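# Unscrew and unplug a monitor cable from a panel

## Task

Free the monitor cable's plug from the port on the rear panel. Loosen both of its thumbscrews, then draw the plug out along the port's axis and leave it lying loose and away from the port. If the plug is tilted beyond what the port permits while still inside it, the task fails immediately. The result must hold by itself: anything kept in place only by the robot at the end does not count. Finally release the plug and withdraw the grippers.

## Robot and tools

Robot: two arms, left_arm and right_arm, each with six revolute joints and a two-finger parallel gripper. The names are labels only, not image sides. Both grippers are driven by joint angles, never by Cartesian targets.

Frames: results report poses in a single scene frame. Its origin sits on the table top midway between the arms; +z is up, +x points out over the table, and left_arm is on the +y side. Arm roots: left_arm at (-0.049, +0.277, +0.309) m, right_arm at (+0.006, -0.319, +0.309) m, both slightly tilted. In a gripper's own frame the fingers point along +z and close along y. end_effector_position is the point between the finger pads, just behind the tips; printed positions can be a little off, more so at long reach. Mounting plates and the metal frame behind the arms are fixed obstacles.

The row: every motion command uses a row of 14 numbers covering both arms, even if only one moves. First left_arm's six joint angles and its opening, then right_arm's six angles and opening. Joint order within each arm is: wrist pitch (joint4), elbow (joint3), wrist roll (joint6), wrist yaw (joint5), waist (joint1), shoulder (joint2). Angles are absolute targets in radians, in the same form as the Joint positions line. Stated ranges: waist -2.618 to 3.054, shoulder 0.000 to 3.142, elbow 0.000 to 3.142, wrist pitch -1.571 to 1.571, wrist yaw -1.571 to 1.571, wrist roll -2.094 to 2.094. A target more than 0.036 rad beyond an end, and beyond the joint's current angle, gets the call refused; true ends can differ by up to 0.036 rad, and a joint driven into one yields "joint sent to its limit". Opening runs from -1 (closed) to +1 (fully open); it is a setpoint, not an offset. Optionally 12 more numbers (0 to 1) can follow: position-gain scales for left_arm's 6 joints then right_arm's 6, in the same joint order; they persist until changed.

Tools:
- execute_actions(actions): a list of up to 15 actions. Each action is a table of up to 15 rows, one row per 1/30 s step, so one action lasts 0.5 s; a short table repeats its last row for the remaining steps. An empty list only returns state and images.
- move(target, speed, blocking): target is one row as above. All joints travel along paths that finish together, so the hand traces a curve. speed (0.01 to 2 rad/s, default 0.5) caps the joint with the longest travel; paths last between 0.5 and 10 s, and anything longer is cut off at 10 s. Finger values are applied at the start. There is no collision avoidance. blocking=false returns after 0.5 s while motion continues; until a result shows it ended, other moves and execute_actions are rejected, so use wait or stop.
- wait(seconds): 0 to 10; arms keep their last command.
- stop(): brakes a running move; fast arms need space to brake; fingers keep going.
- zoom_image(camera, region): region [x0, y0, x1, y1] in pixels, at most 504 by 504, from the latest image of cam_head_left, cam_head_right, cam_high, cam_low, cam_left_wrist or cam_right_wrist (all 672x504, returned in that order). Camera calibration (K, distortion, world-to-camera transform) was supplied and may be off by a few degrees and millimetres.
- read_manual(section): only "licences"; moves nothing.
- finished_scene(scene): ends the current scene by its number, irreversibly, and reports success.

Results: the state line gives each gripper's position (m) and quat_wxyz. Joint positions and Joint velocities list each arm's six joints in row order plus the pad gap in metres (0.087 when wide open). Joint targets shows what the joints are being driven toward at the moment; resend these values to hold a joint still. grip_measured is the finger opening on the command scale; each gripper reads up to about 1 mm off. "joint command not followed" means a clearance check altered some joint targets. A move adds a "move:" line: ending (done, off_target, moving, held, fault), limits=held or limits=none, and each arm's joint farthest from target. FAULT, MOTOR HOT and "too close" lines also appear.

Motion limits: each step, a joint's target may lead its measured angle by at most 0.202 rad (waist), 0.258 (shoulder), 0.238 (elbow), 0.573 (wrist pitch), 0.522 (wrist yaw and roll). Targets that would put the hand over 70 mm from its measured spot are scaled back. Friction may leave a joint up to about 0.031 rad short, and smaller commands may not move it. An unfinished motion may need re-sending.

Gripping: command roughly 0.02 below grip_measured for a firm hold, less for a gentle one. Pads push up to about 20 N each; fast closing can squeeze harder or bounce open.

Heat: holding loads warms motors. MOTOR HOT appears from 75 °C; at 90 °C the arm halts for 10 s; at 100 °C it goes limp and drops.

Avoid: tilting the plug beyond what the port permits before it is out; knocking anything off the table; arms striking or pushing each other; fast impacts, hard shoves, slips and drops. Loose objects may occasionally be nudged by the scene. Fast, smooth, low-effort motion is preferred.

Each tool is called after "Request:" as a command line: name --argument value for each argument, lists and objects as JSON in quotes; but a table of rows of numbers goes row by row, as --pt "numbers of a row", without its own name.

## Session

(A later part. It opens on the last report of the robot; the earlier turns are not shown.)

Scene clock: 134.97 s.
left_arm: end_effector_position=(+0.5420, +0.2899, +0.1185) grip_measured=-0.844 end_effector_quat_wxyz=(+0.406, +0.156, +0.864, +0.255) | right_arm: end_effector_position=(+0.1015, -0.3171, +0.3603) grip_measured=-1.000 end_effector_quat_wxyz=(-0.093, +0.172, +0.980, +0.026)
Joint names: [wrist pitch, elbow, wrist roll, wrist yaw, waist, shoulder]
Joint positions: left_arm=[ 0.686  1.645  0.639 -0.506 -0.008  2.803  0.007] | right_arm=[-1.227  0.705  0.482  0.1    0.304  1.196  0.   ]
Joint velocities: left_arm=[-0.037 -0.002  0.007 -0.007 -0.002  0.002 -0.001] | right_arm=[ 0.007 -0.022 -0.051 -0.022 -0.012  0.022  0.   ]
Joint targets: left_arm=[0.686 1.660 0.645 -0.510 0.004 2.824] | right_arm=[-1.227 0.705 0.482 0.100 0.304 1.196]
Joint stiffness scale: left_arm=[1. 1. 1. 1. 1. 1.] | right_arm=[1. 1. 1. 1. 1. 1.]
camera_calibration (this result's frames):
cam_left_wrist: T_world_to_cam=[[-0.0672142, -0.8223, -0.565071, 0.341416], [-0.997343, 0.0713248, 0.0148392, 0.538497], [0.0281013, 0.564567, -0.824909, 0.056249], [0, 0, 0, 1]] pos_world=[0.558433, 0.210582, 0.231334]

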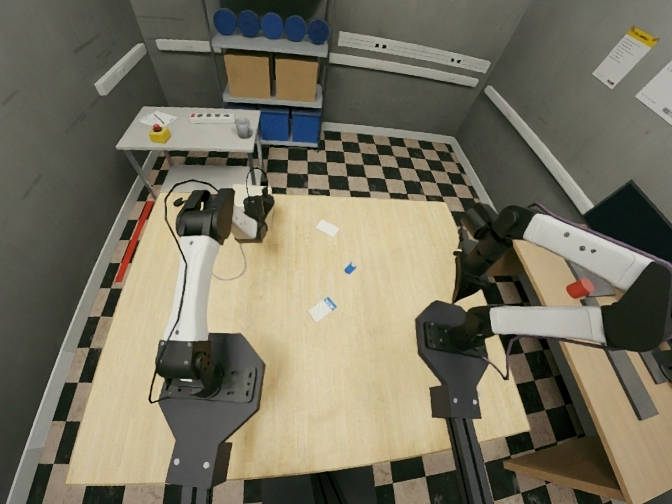

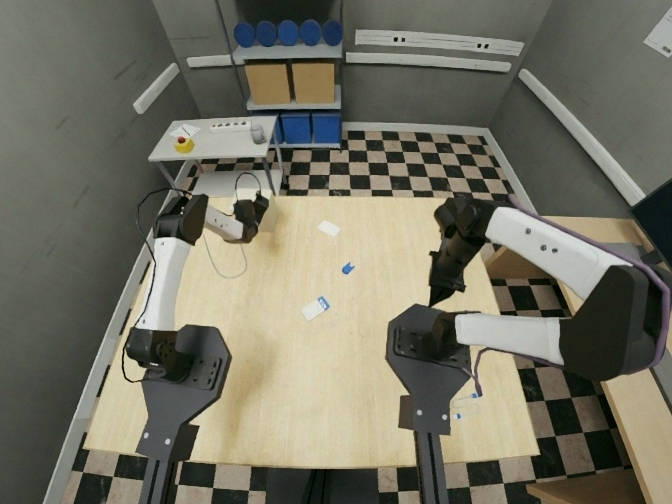

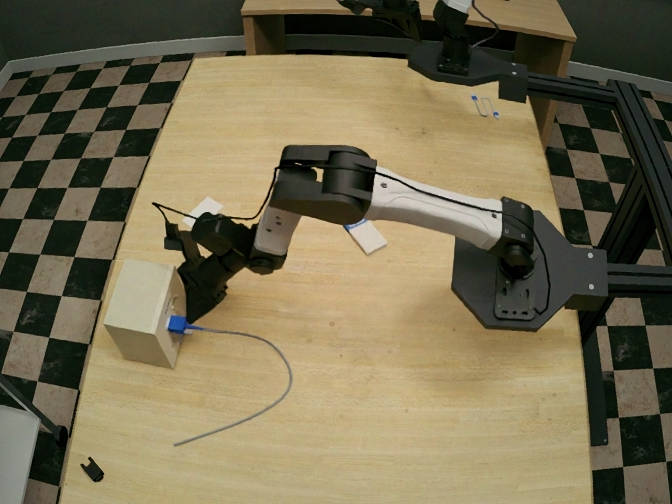

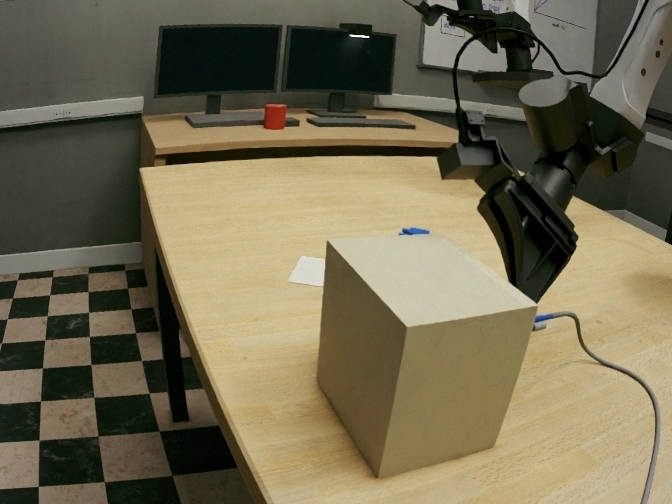

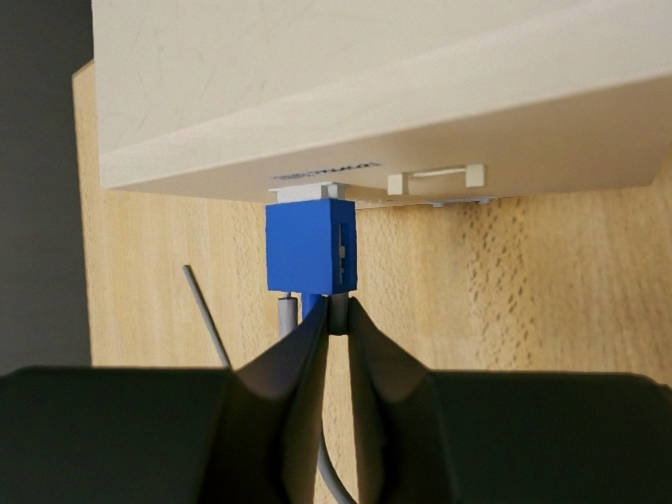

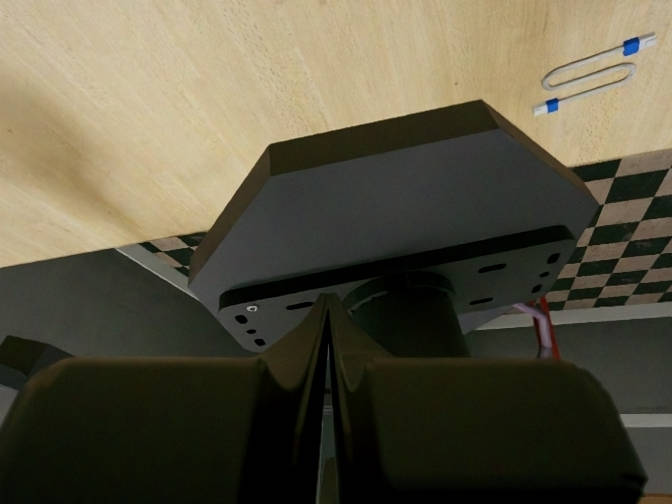

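Request:
move --target '[0.54,1.589,0.44,-0.299,0.064,2.714,-0.885,-1.227,0.705,0.482,0.1,0.304,1.196,-1]' --speed 0.2

Request:
move --target '[0.443,1.59,0.279,-0.085,0.136,2.668,-0.885,-1.227,0.705,0.482,0.1,0.304,1.196,-1]' --speed 0.25

Scene clock: 136.83 s.
left_arm: end_effector_position=(+0.5424, +0.2913, +0.1191) grip_measured=-0.844 end_effector_quat_wxyz=(+0.415, +0.106, +0.892, +0.145) | right_arm: end_effector_position=(+0.1015, -0.3171, +0.3603) grip_measured=-1.000 end_effector_quat_wxyz=(-0.093, +0.172, +0.980, +0.026)
Joint names: [wrist pitch, elbow, wrist roll, wrist yaw, waist, shoulder]
Joint positions: left_arm=[ 0.563  1.609  0.446 -0.315  0.053  2.72   0.007] | right_arm=[-1.227  0.705  0.482  0.1    0.304  1.196  0.   ]
Joint velocities: left_arm=[ 0.081 -0.012 -0.051 -0.037 -0.032 -0.012  0.   ] | right_arm=[ 0.007 -0.012  0.007 -0.007 -0.012  0.002  0.   ]
Joint targets: left_arm=[0.540 1.589 0.440 -0.299 0.064 2.714] | right_arm=[-1.227 0.705 0.482 0.100 0.304 1.196]
Joint stiffness scale: left_arm=[1. 1. 1. 1. 1. 1.] | right_arm=[1. 1. 1. 1. 1. 1.]
move: off_target (left_arm); limits=none; left_arm: farthest joint: the wrist pitch, 0.023 radians from its target (0.146 radians at the start); right_arm: farthest joint: the waist, 0.000 radians from its target (0.000 radians at the start)
camera_calibration (this result's frames):
cam_left_wrist: T_world_to_cam=[[-0.0726879, -0.93573, -0.345146, 0.352703], [-0.997268, 0.0727441, 0.0128076, 0.538573], [0.0131229, 0.345134, -0.938462, 0.141567], [0, 0, 0, 1]] pos_world=[0.560881, 0.241997, 0.247691]

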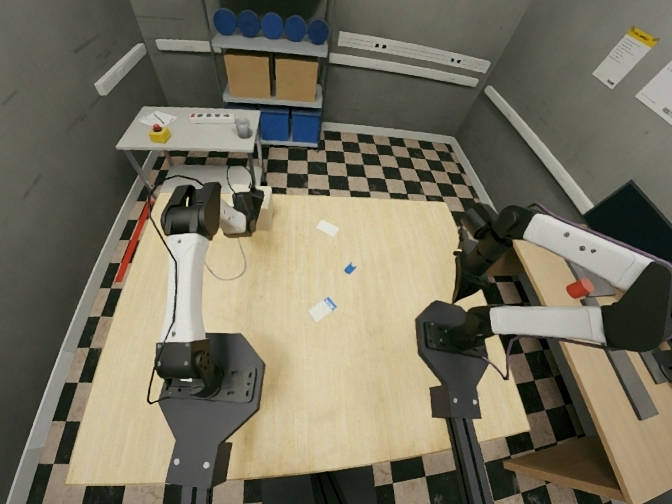

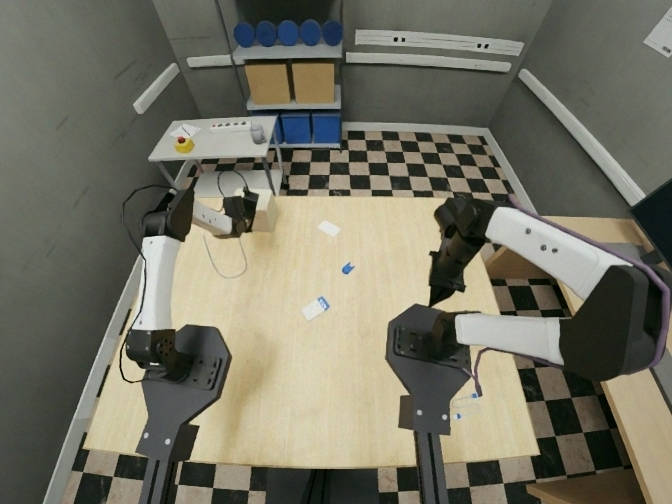

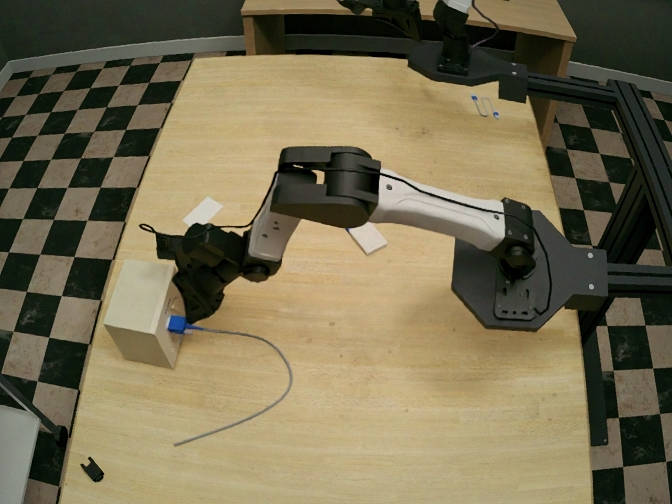

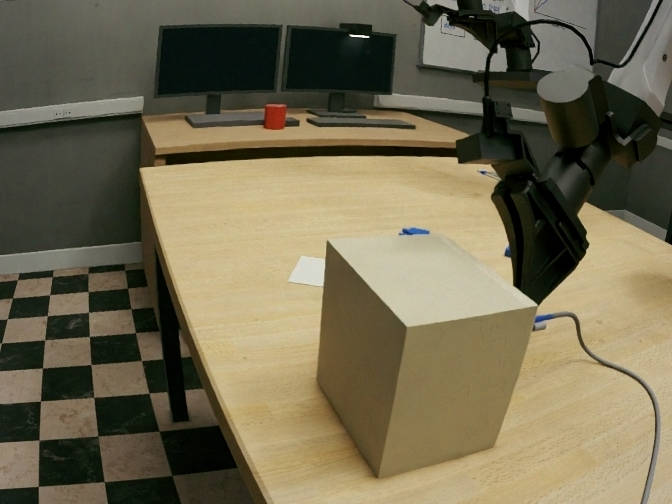

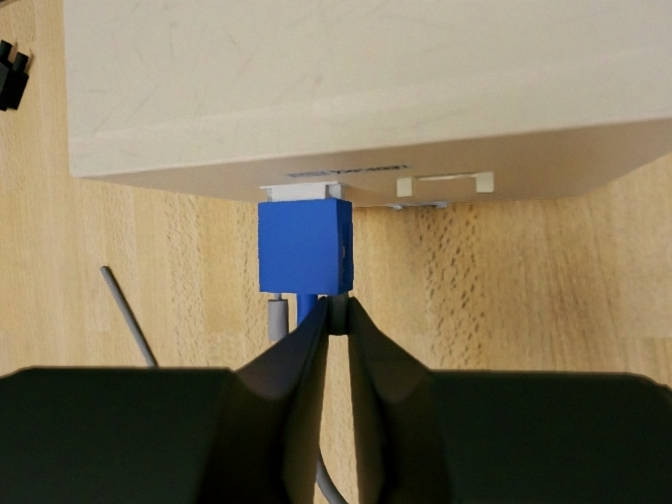

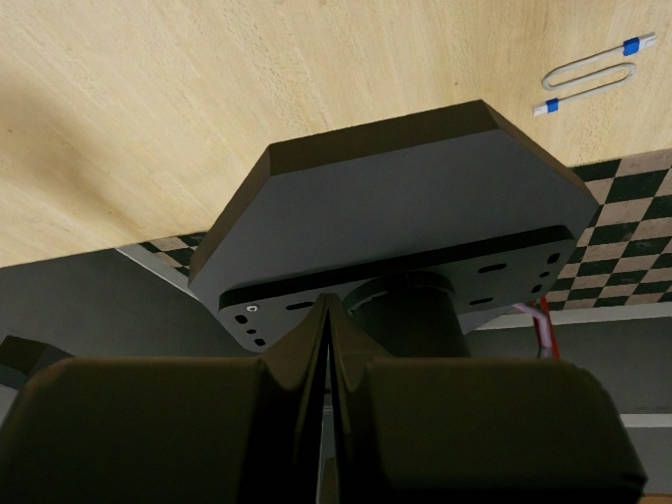

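Scene clock: 138.30 s.
left_arm: end_effector_position=(+0.5427, +0.2931, +0.1195) grip_measured=-0.844 end_effector_quat_wxyz=(+0.417, +0.056, +0.907, +0.032) | right_arm: end_effector_position=(+0.1015, -0.3171, +0.3603) grip_measured=-1.000 end_effector_quat_wxyz=(-0.093, +0.172, +0.980, +0.026)
Joint names: [wrist pitch, elbow, wrist roll, wrist yaw, waist, shoulder]
Joint positions: left_arm=[ 0.464  1.609  0.286 -0.099  0.126  2.674  0.007] | right_arm=[-1.227  0.705  0.482  0.1    0.304  1.196  0.   ]
Joint velocities: left_arm=[-0.037 -0.002 -0.095  0.022 -0.022  0.002 -0.   ] | right_arm=[ 0.037 -0.002 -0.022 -0.037 -0.007  0.007  0.   ]
Joint targets: left_arm=[0.443 1.590 0.279 -0.085 0.136 2.668] | right_arm=[-1.227 0.705 0.482 0.100 0.304 1.196]
Joint stiffness scale: left_arm=[1. 1. 1. 1. 1. 1.] | right_arm=[1. 1. 1. 1. 1. 1.]
move: off_target (left_arm); limits=none; left_arm: farthest joint: the wrist pitch, 0.021 radians from its target (0.120 radians at the start); right_arm: farthest joint: the waist, 0.000 radians from its target (0.000 radians at the start)
camera_calibration (this result's frames):
cam_left_wrist: T_world_to_cam=[[-0.0791858, -0.991699, -0.101305, 0.345413], [-0.996847, 0.0782681, 0.013008, 0.536862], [-0.00497108, 0.102016, -0.99477, 0.229083], [0, 0, 0, 1]] pos_world=[0.56366, 0.277156, 0.255894]

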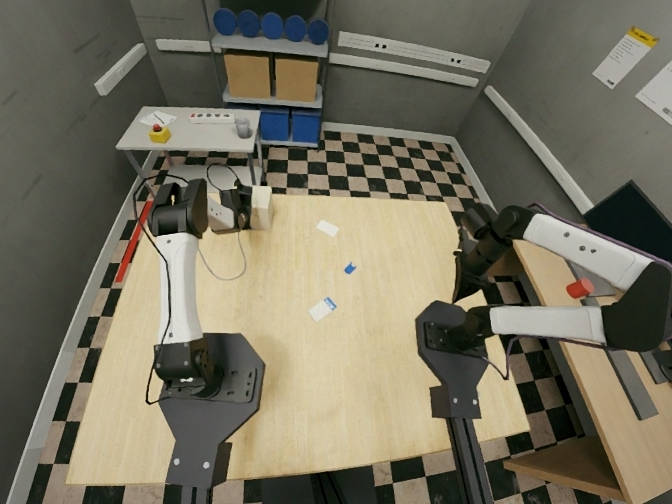

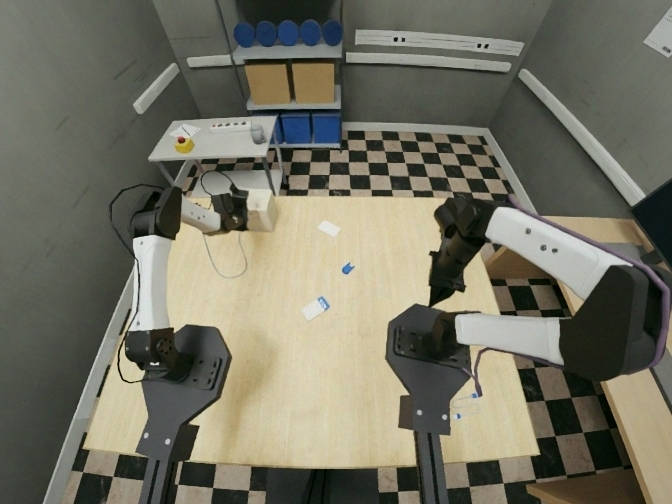

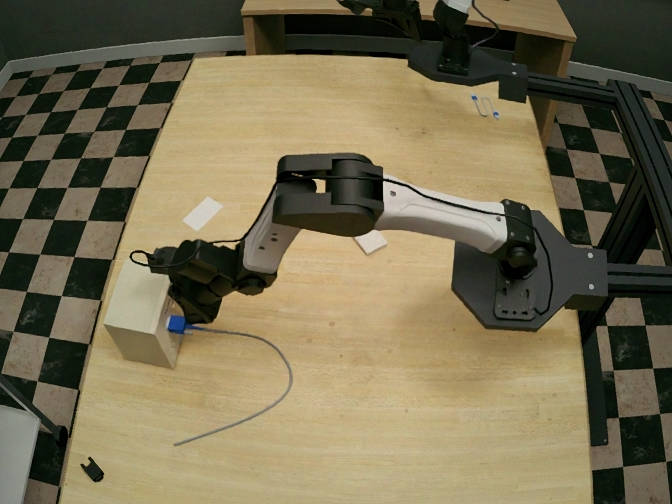

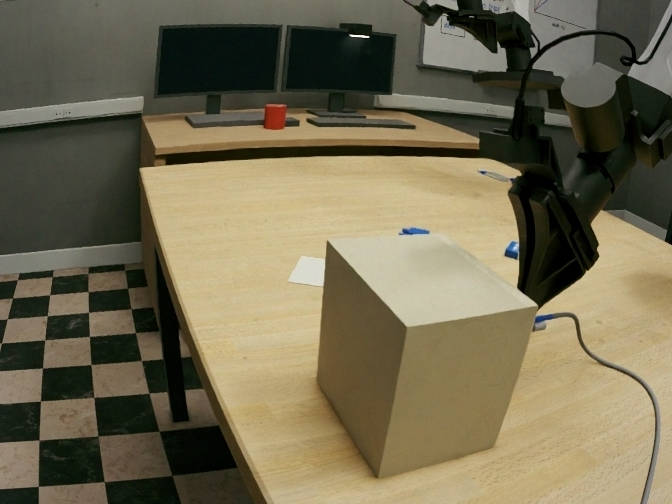

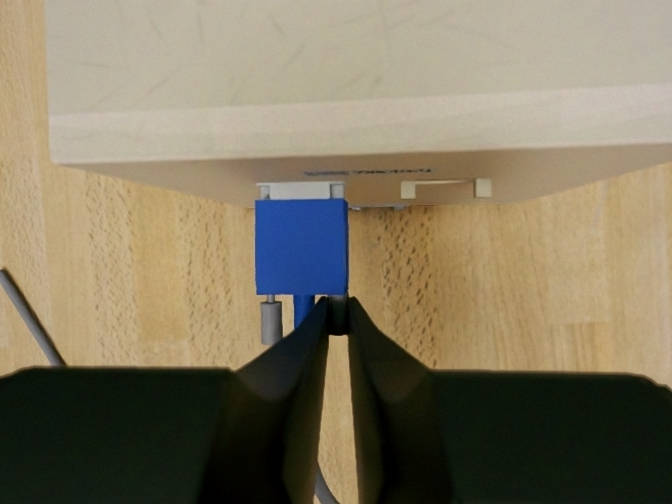

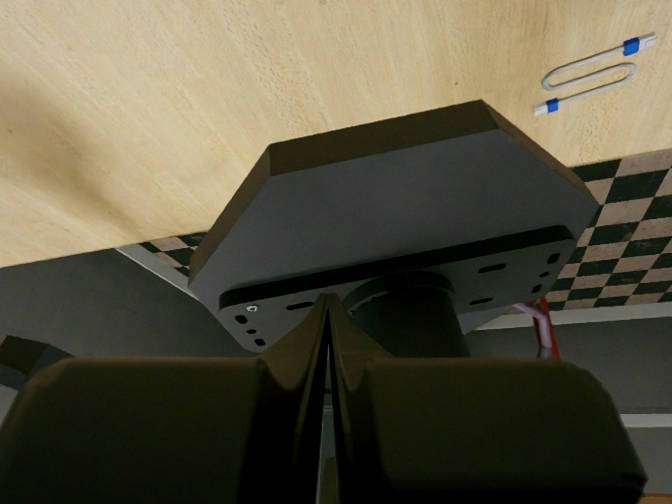

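Request:
move --target '[0.37,1.647,0.158,0.087,0.194,2.657,-0.885,-1.227,0.705,0.482,0.1,0.304,1.196,-1]' --speed 0.2

Scene clock: 140.00 s.
left_arm: end_effector_position=(+0.5426, +0.2944, +0.1197) grip_measured=-0.844 end_effector_quat_wxyz=(+0.412, +0.013, +0.909, -0.058) | right_arm: end_effector_position=(+0.1015, -0.3171, +0.3603) grip_measured=-1.000 end_effector_quat_wxyz=(-0.093, +0.172, +0.980, +0.026)
Joint names: [wrist pitch, elbow, wrist roll, wrist yaw, waist, shoulder]
Joint positions: left_arm=[0.399 1.634 0.167 0.073 0.185 2.664 0.007] | right_arm=[-1.227  0.705  0.482  0.1    0.304  1.196  0.   ]
Joint velocities: left_arm=[ 0.007  0.002 -0.037  0.007 -0.002  0.012 -0.   ] | right_arm=[-0.037 -0.012  0.022  0.081  0.002 -0.012  0.   ]
Joint targets: left_arm=[0.370 1.647 0.158 0.087 0.194 2.657] | right_arm=[-1.227 0.705 0.482 0.100 0.304 1.196]
Joint stiffness scale: left_arm=[1. 1. 1. 1. 1. 1.] | right_arm=[1. 1. 1. 1. 1. 1.]
move: off_target (left_arm); limits=none; left_arm: farthest joint: the wrist pitch, 0.029 radians from its target (0.094 radians at the start); right_arm: farthest joint: the waist, 0.000 radians from its target (0.000 radians at the start)
camera_calibration (this result's frames):
cam_left_wrist: T_world_to_cam=[[-0.0756496, -0.99234, 0.0976697, 0.321152], [-0.996875, 0.0774995, 0.0152828, 0.536675], [-0.0227351, -0.0962084, -0.995102, 0.297198], [0, 0, 0, 1]] pos_world=[0.566049, 0.305693, 0.256174]

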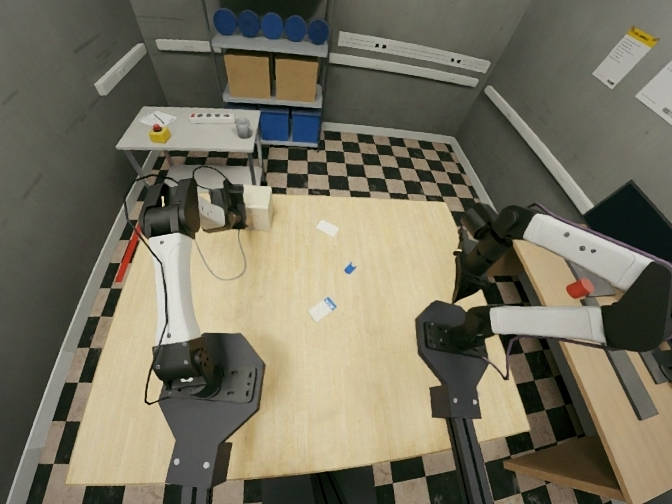

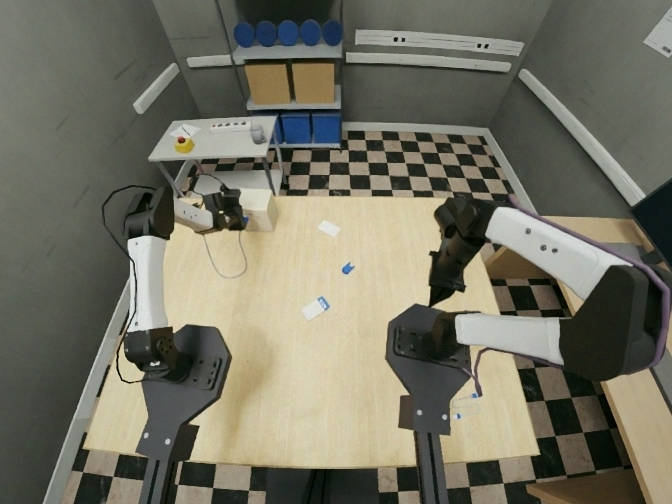

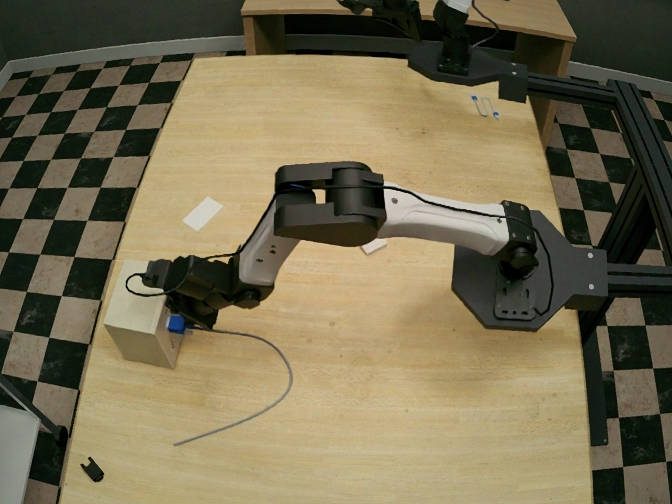

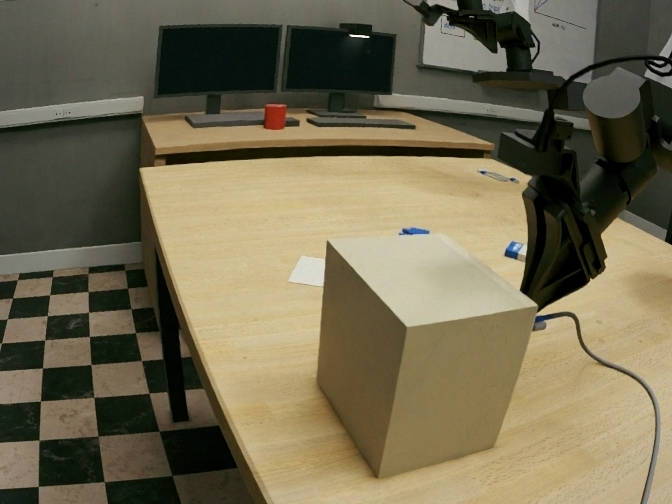

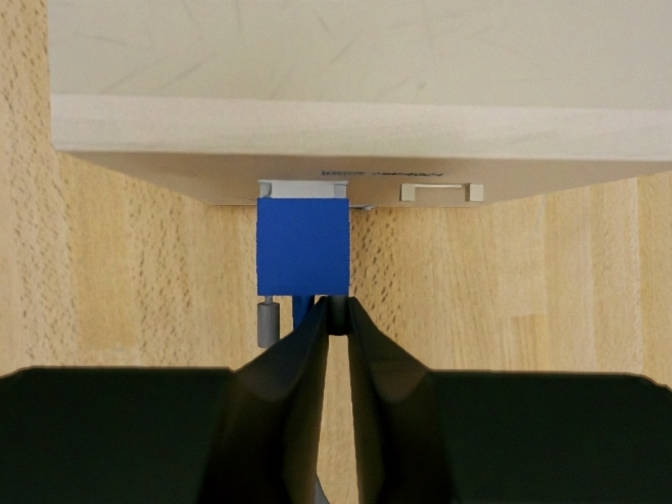

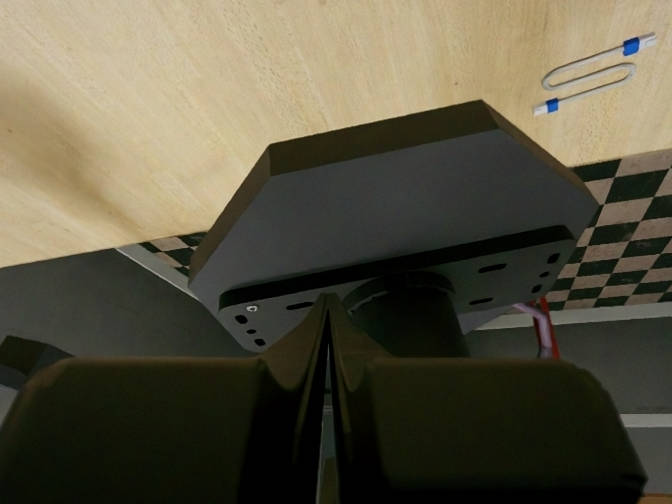

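Request:
execute_actions --actions '[[[0.395,1.634,0.167,0.075,0.187,2.664,-0.77,-1.227,0.705,0.482,0.1,0.304,1.196,-1]],[[0.375,1.61,0.167,0.075,0.187,2.65,-0.77,-1.227,0.705,0.482,0.1,0.304,1.196,-1],[0.37,1.60,0.167,0.075,0.187,2.635,-0.77,-1.227,0.705,0.482,0.1,0.304,1.196,-1],[0.365,1.59,0.167,0.075,0.187,2.62,-0.77,-1.227,0.705,0.482,0.1,0.304,1.196,-1],[0.36,1.58,0.167,0.075,0.187,2.605,-0.77,-1.227,0.705,0.482,0.1,0.304,1.196,-1]]]'

Request:
move --target '[0.31,1.64,0.148,0.2,0.26,2.62,0.1,-1.227,0.705,0.482,0.1,0.304,1.196,-1]' --speed 0.3

Request:
move --target '[0.388,1.732,0.148,0.19,0.26,2.775,0.1,-1.227,0.705,0.482,0.1,0.304,1.196,-1]' --speed 0.25

Scene clock: 141.77 s.
left_arm: end_effector_position=(+0.5414, +0.2971, +0.1374) grip_measured=-0.770 end_effector_quat_wxyz=(+0.413, +0.013, +0.909, -0.059) | right_arm: end_effector_position=(+0.1015, -0.3171, +0.3603) grip_measured=-1.000 end_effector_quat_wxyz=(-0.093, +0.172, +0.980, +0.026)
Joint names: [wrist pitch, elbow, wrist roll, wrist yaw, waist, shoulder]
Joint positions: left_arm=[0.378 1.599 0.166 0.075 0.185 2.607 0.01 ] | right_arm=[-1.227  0.705  0.482  0.1    0.304  1.196  0.   ]
Joint velocities: left_arm=[-0.037 -0.007  0.051  0.081 -0.007  0.012  0.001] | right_arm=[ 0.066  0.002 -0.007  0.007  0.002 -0.007  0.   ]
Joint targets: left_arm=[0.360 1.580 0.167 0.075 0.187 2.605] | right_arm=[-1.227 0.705 0.482 0.100 0.304 1.196]
Joint stiffness scale: left_arm=[1. 1. 1. 1. 1. 1.] | right_arm=[1. 1. 1. 1. 1. 1.]
camera_calibration (this result's frames):
cam_left_wrist: T_world_to_cam=[[-0.0763859, -0.992189, 0.0986174, 0.322187], [-0.996864, 0.0780466, 0.0130876, 0.53504], [-0.0206822, -0.0973084, -0.995039, 0.314243], [0, 0, 0, 1]] pos_world=[0.564471, 0.308491, 0.273909]

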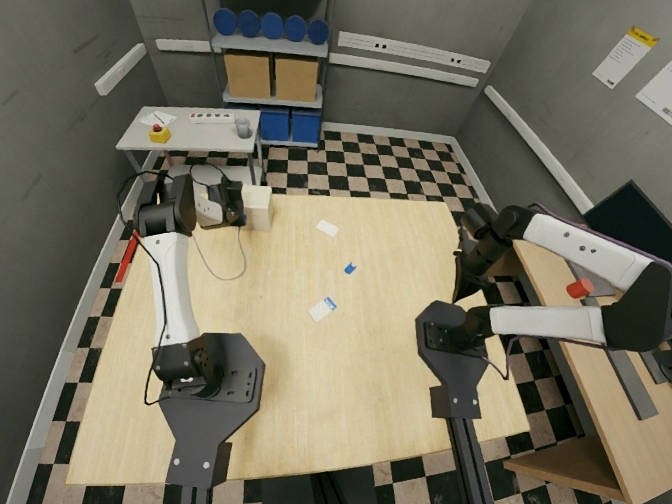

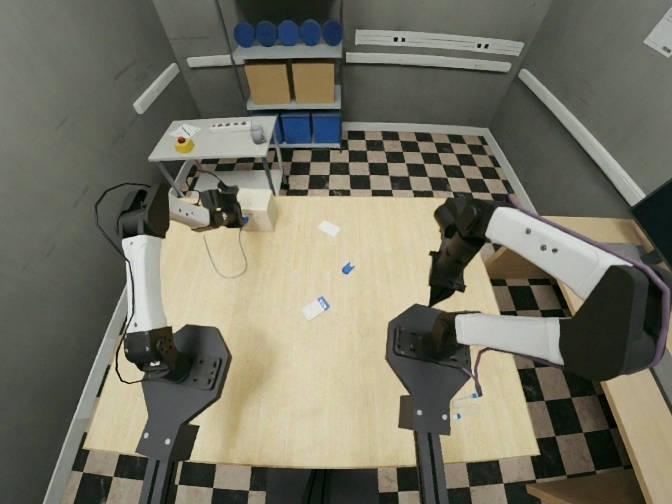

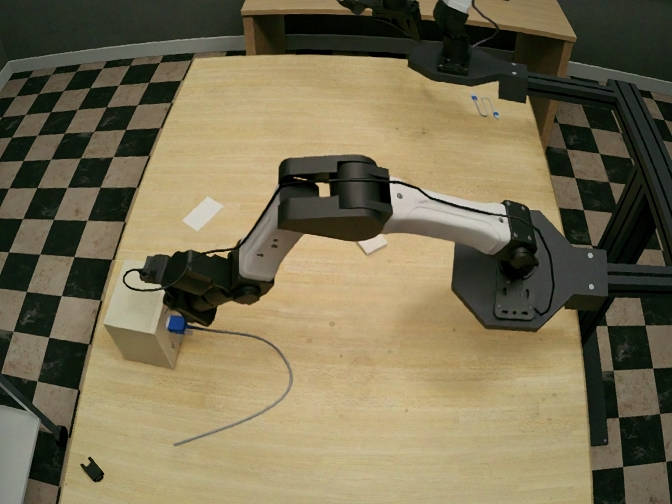

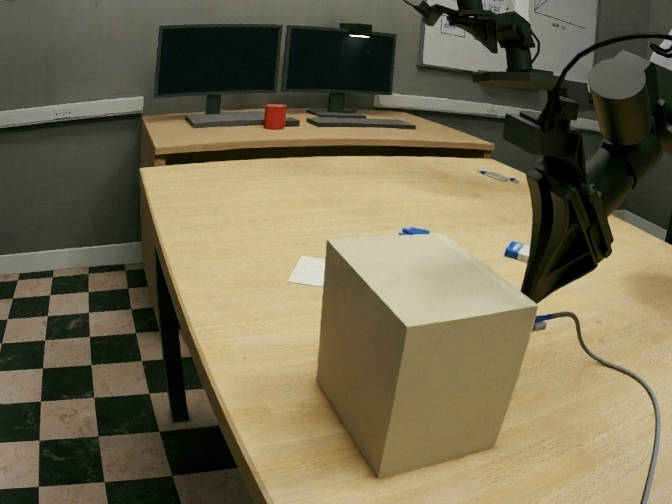

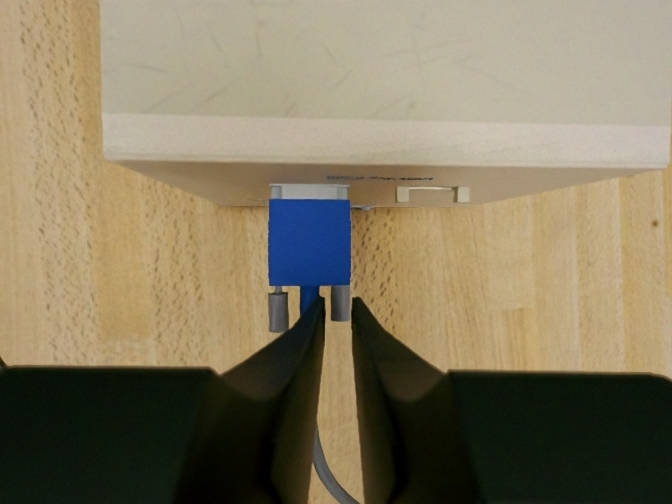

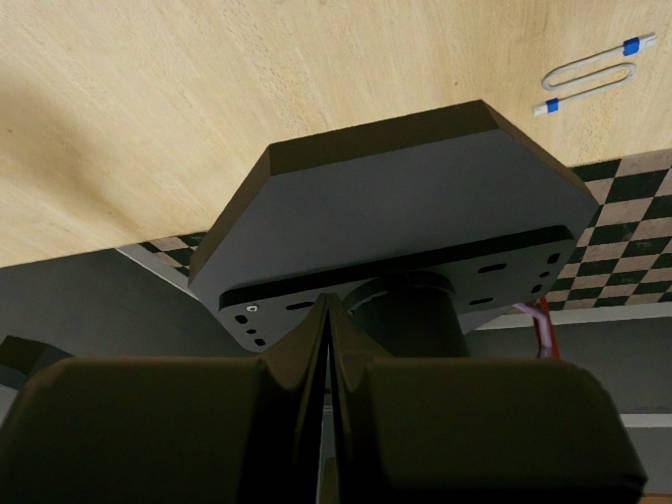

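Scene clock: 142.90 s.
left_arm: end_effector_position=(+0.5389, +0.3204, +0.1358) grip_measured=+0.100 end_effector_quat_wxyz=(+0.408, -0.001, +0.908, -0.097) | right_arm: end_effector_position=(+0.1015, -0.3171, +0.3603) grip_measured=-1.000 end_effector_quat_wxyz=(-0.093, +0.172, +0.980, +0.026)
Joint names: [wrist pitch, elbow, wrist roll, wrist yaw, waist, shoulder]
Joint positions: left_arm=[0.329 1.626 0.154 0.189 0.257 2.607 0.048] | right_arm=[-1.227  0.705  0.482  0.1    0.304  1.196  0.   ]
Joint velocities: left_arm=[-0.022 -0.002  0.066  0.037 -0.007 -0.002  0.   ] | right_arm=[-0.051 -0.017 -0.007  0.037  0.007 -0.012  0.   ]
Joint targets: left_arm=[0.310 1.640 0.148 0.200 0.260 2.620] | right_arm=[-1.227 0.705 0.482 0.100 0.304 1.196]
Joint stiffness scale: left_arm=[1. 1. 1. 1. 1. 1.] | right_arm=[1. 1. 1. 1. 1. 1.]
move: done; limits=none; left_arm: farthest joint: the wrist pitch, 0.019 radians from its target (0.068 radians at the start); right_arm: farthest joint: the waist, 0.000 radians from its target (0.000 radians at the start)
camera_calibration (this result's frames):
cam_left_wrist: T_world_to_cam=[[-0.0814475, -0.980288, 0.180006, 0.333116], [-0.996118, 0.0861145, 0.0182531, 0.527133], [-0.0333945, -0.177821, -0.983496, 0.345933], [0, 0, 0, 1]] pos_world=[0.563771, 0.34267, 0.270639]

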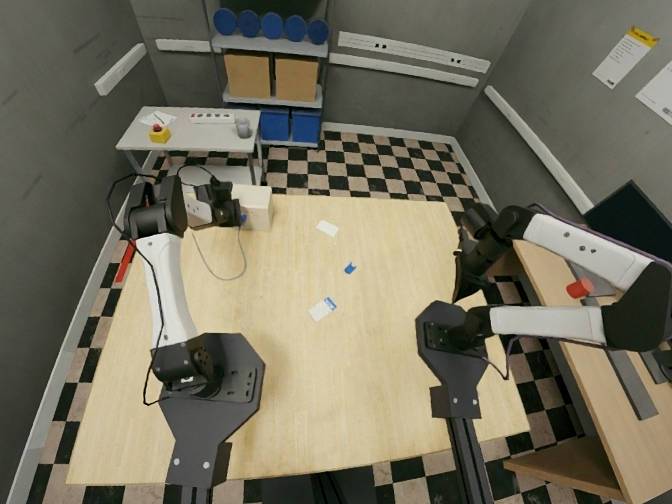

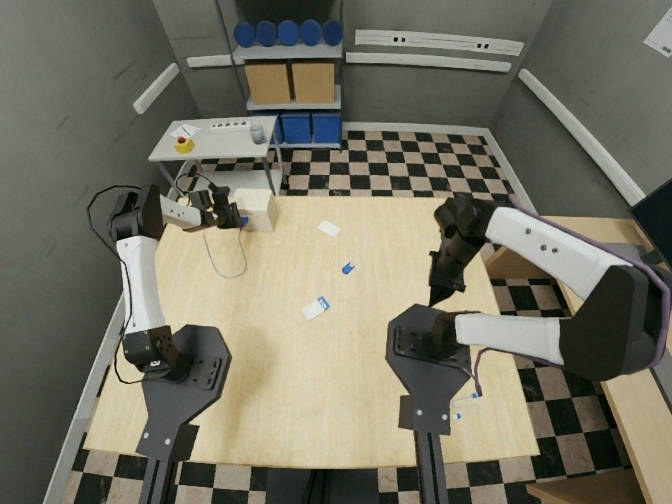

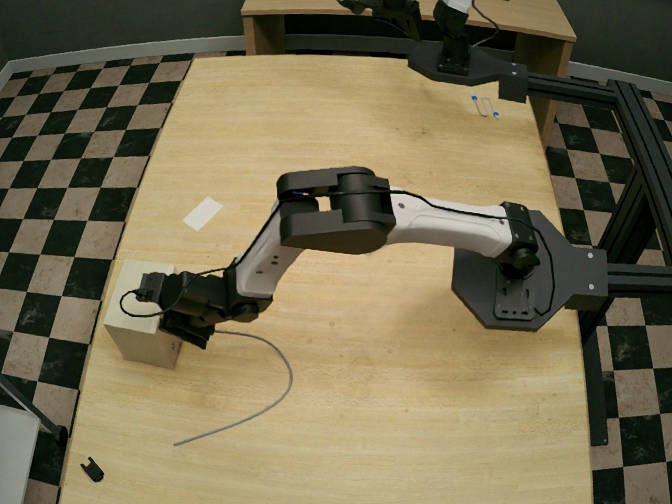

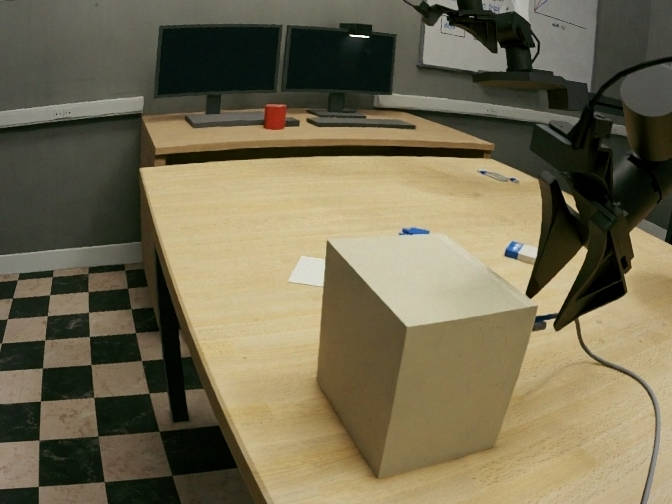

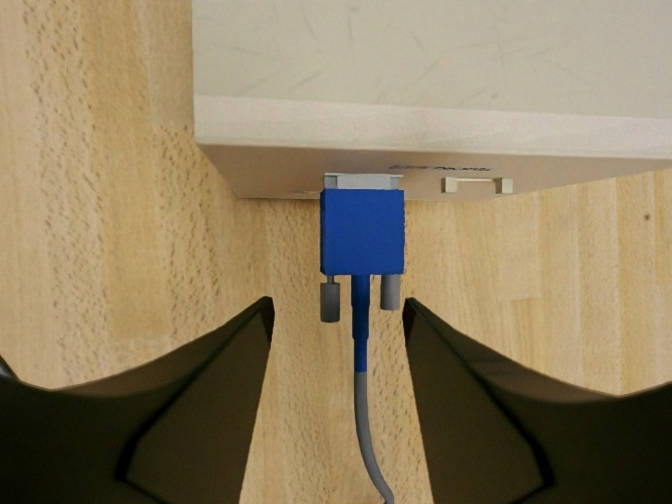

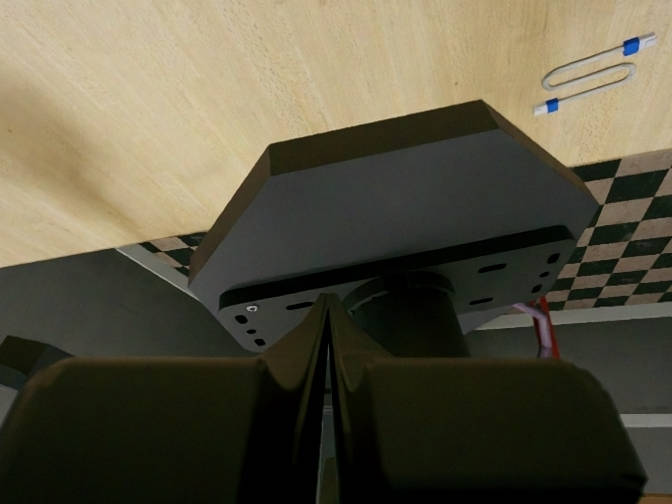

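Scene clock: 144.17 s.
left_arm: end_effector_position=(+0.5375, +0.3095, +0.0856) grip_measured=+0.100 end_effector_quat_wxyz=(+0.401, -0.001, +0.910, -0.103) | right_arm: end_effector_position=(+0.1015, -0.3171, +0.3603) grip_measured=-1.000 end_effector_quat_wxyz=(-0.093, +0.172, +0.980, +0.026)
Joint names: [wrist pitch, elbow, wrist roll, wrist yaw, waist, shoulder]
Joint positions: left_arm=[0.382 1.714 0.151 0.197 0.256 2.762 0.048] | right_arm=[-1.227  0.705  0.482  0.1    0.304  1.196  0.   ]
Joint velocities: left_arm=[-0.022  0.002 -0.081 -0.022 -0.002 -0.012  0.001] | right_arm=[-0.007  0.037 -0.066 -0.022 -0.002  0.002  0.   ]
Joint targets: left_arm=[0.388 1.732 0.148 0.190 0.260 2.775] | right_arm=[-1.227 0.705 0.482 0.100 0.304 1.196]
Joint stiffness scale: left_arm=[1. 1. 1. 1. 1. 1.] | right_arm=[1. 1. 1. 1. 1. 1.]
move: done; limits=none; left_arm: farthest joint: the elbow, 0.018 radians from its target (0.106 radians at the start); right_arm: farthest joint: the waist, 0.000 radians from its target (0.000 radians at the start)
camera_calibration (this result's frames):
cam_left_wrist: T_world_to_cam=[[-0.0857654, -0.977761, 0.191386, 0.331934], [-0.995184, 0.0932245, 0.0302999, 0.523803], [-0.0474679, -0.187865, -0.981047, 0.305058], [0, 0, 0, 1]] pos_world=[0.564229, 0.33303, 0.219877]

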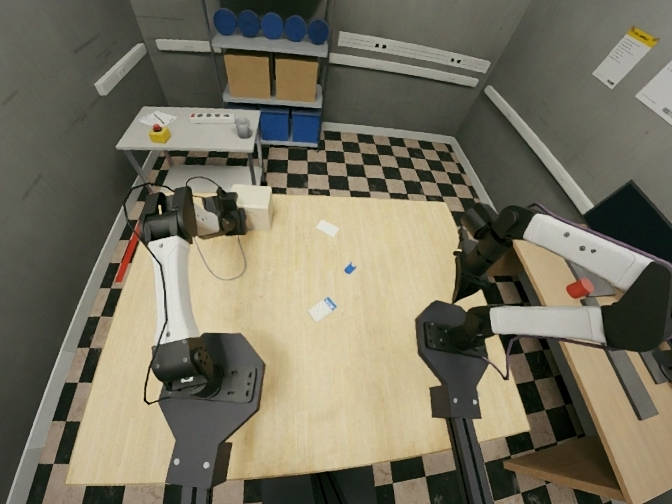

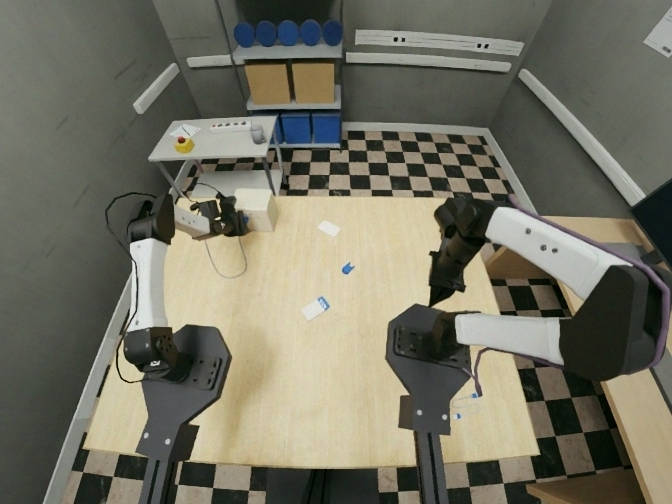

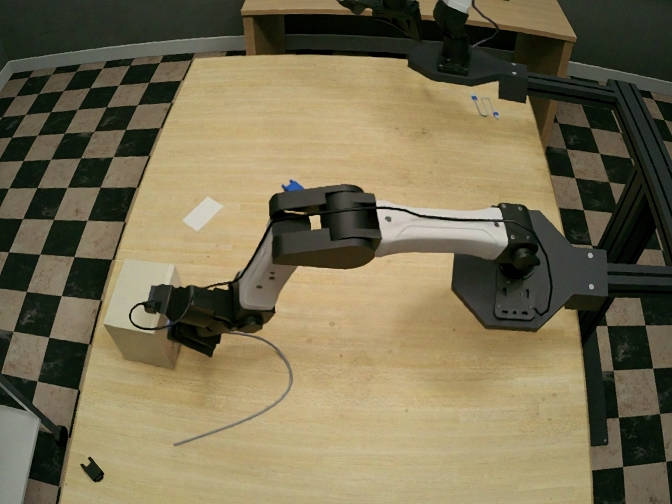

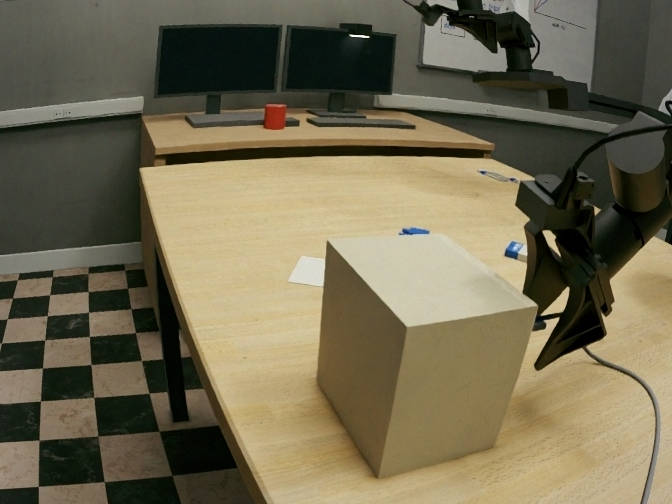

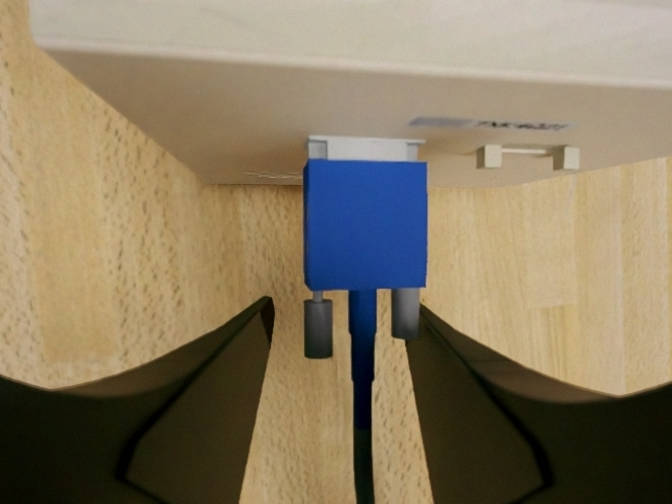

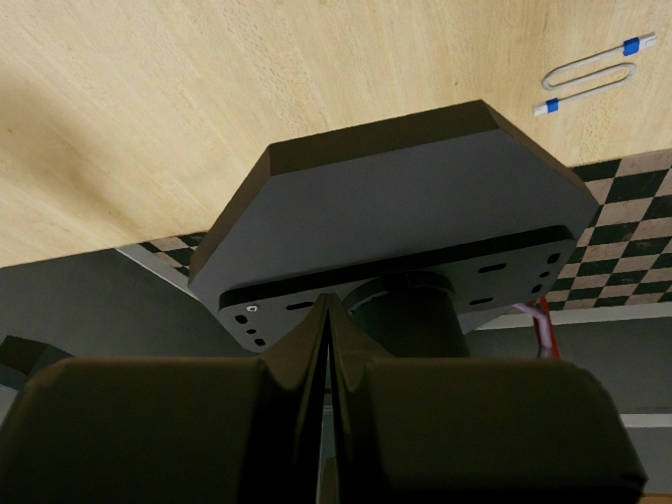

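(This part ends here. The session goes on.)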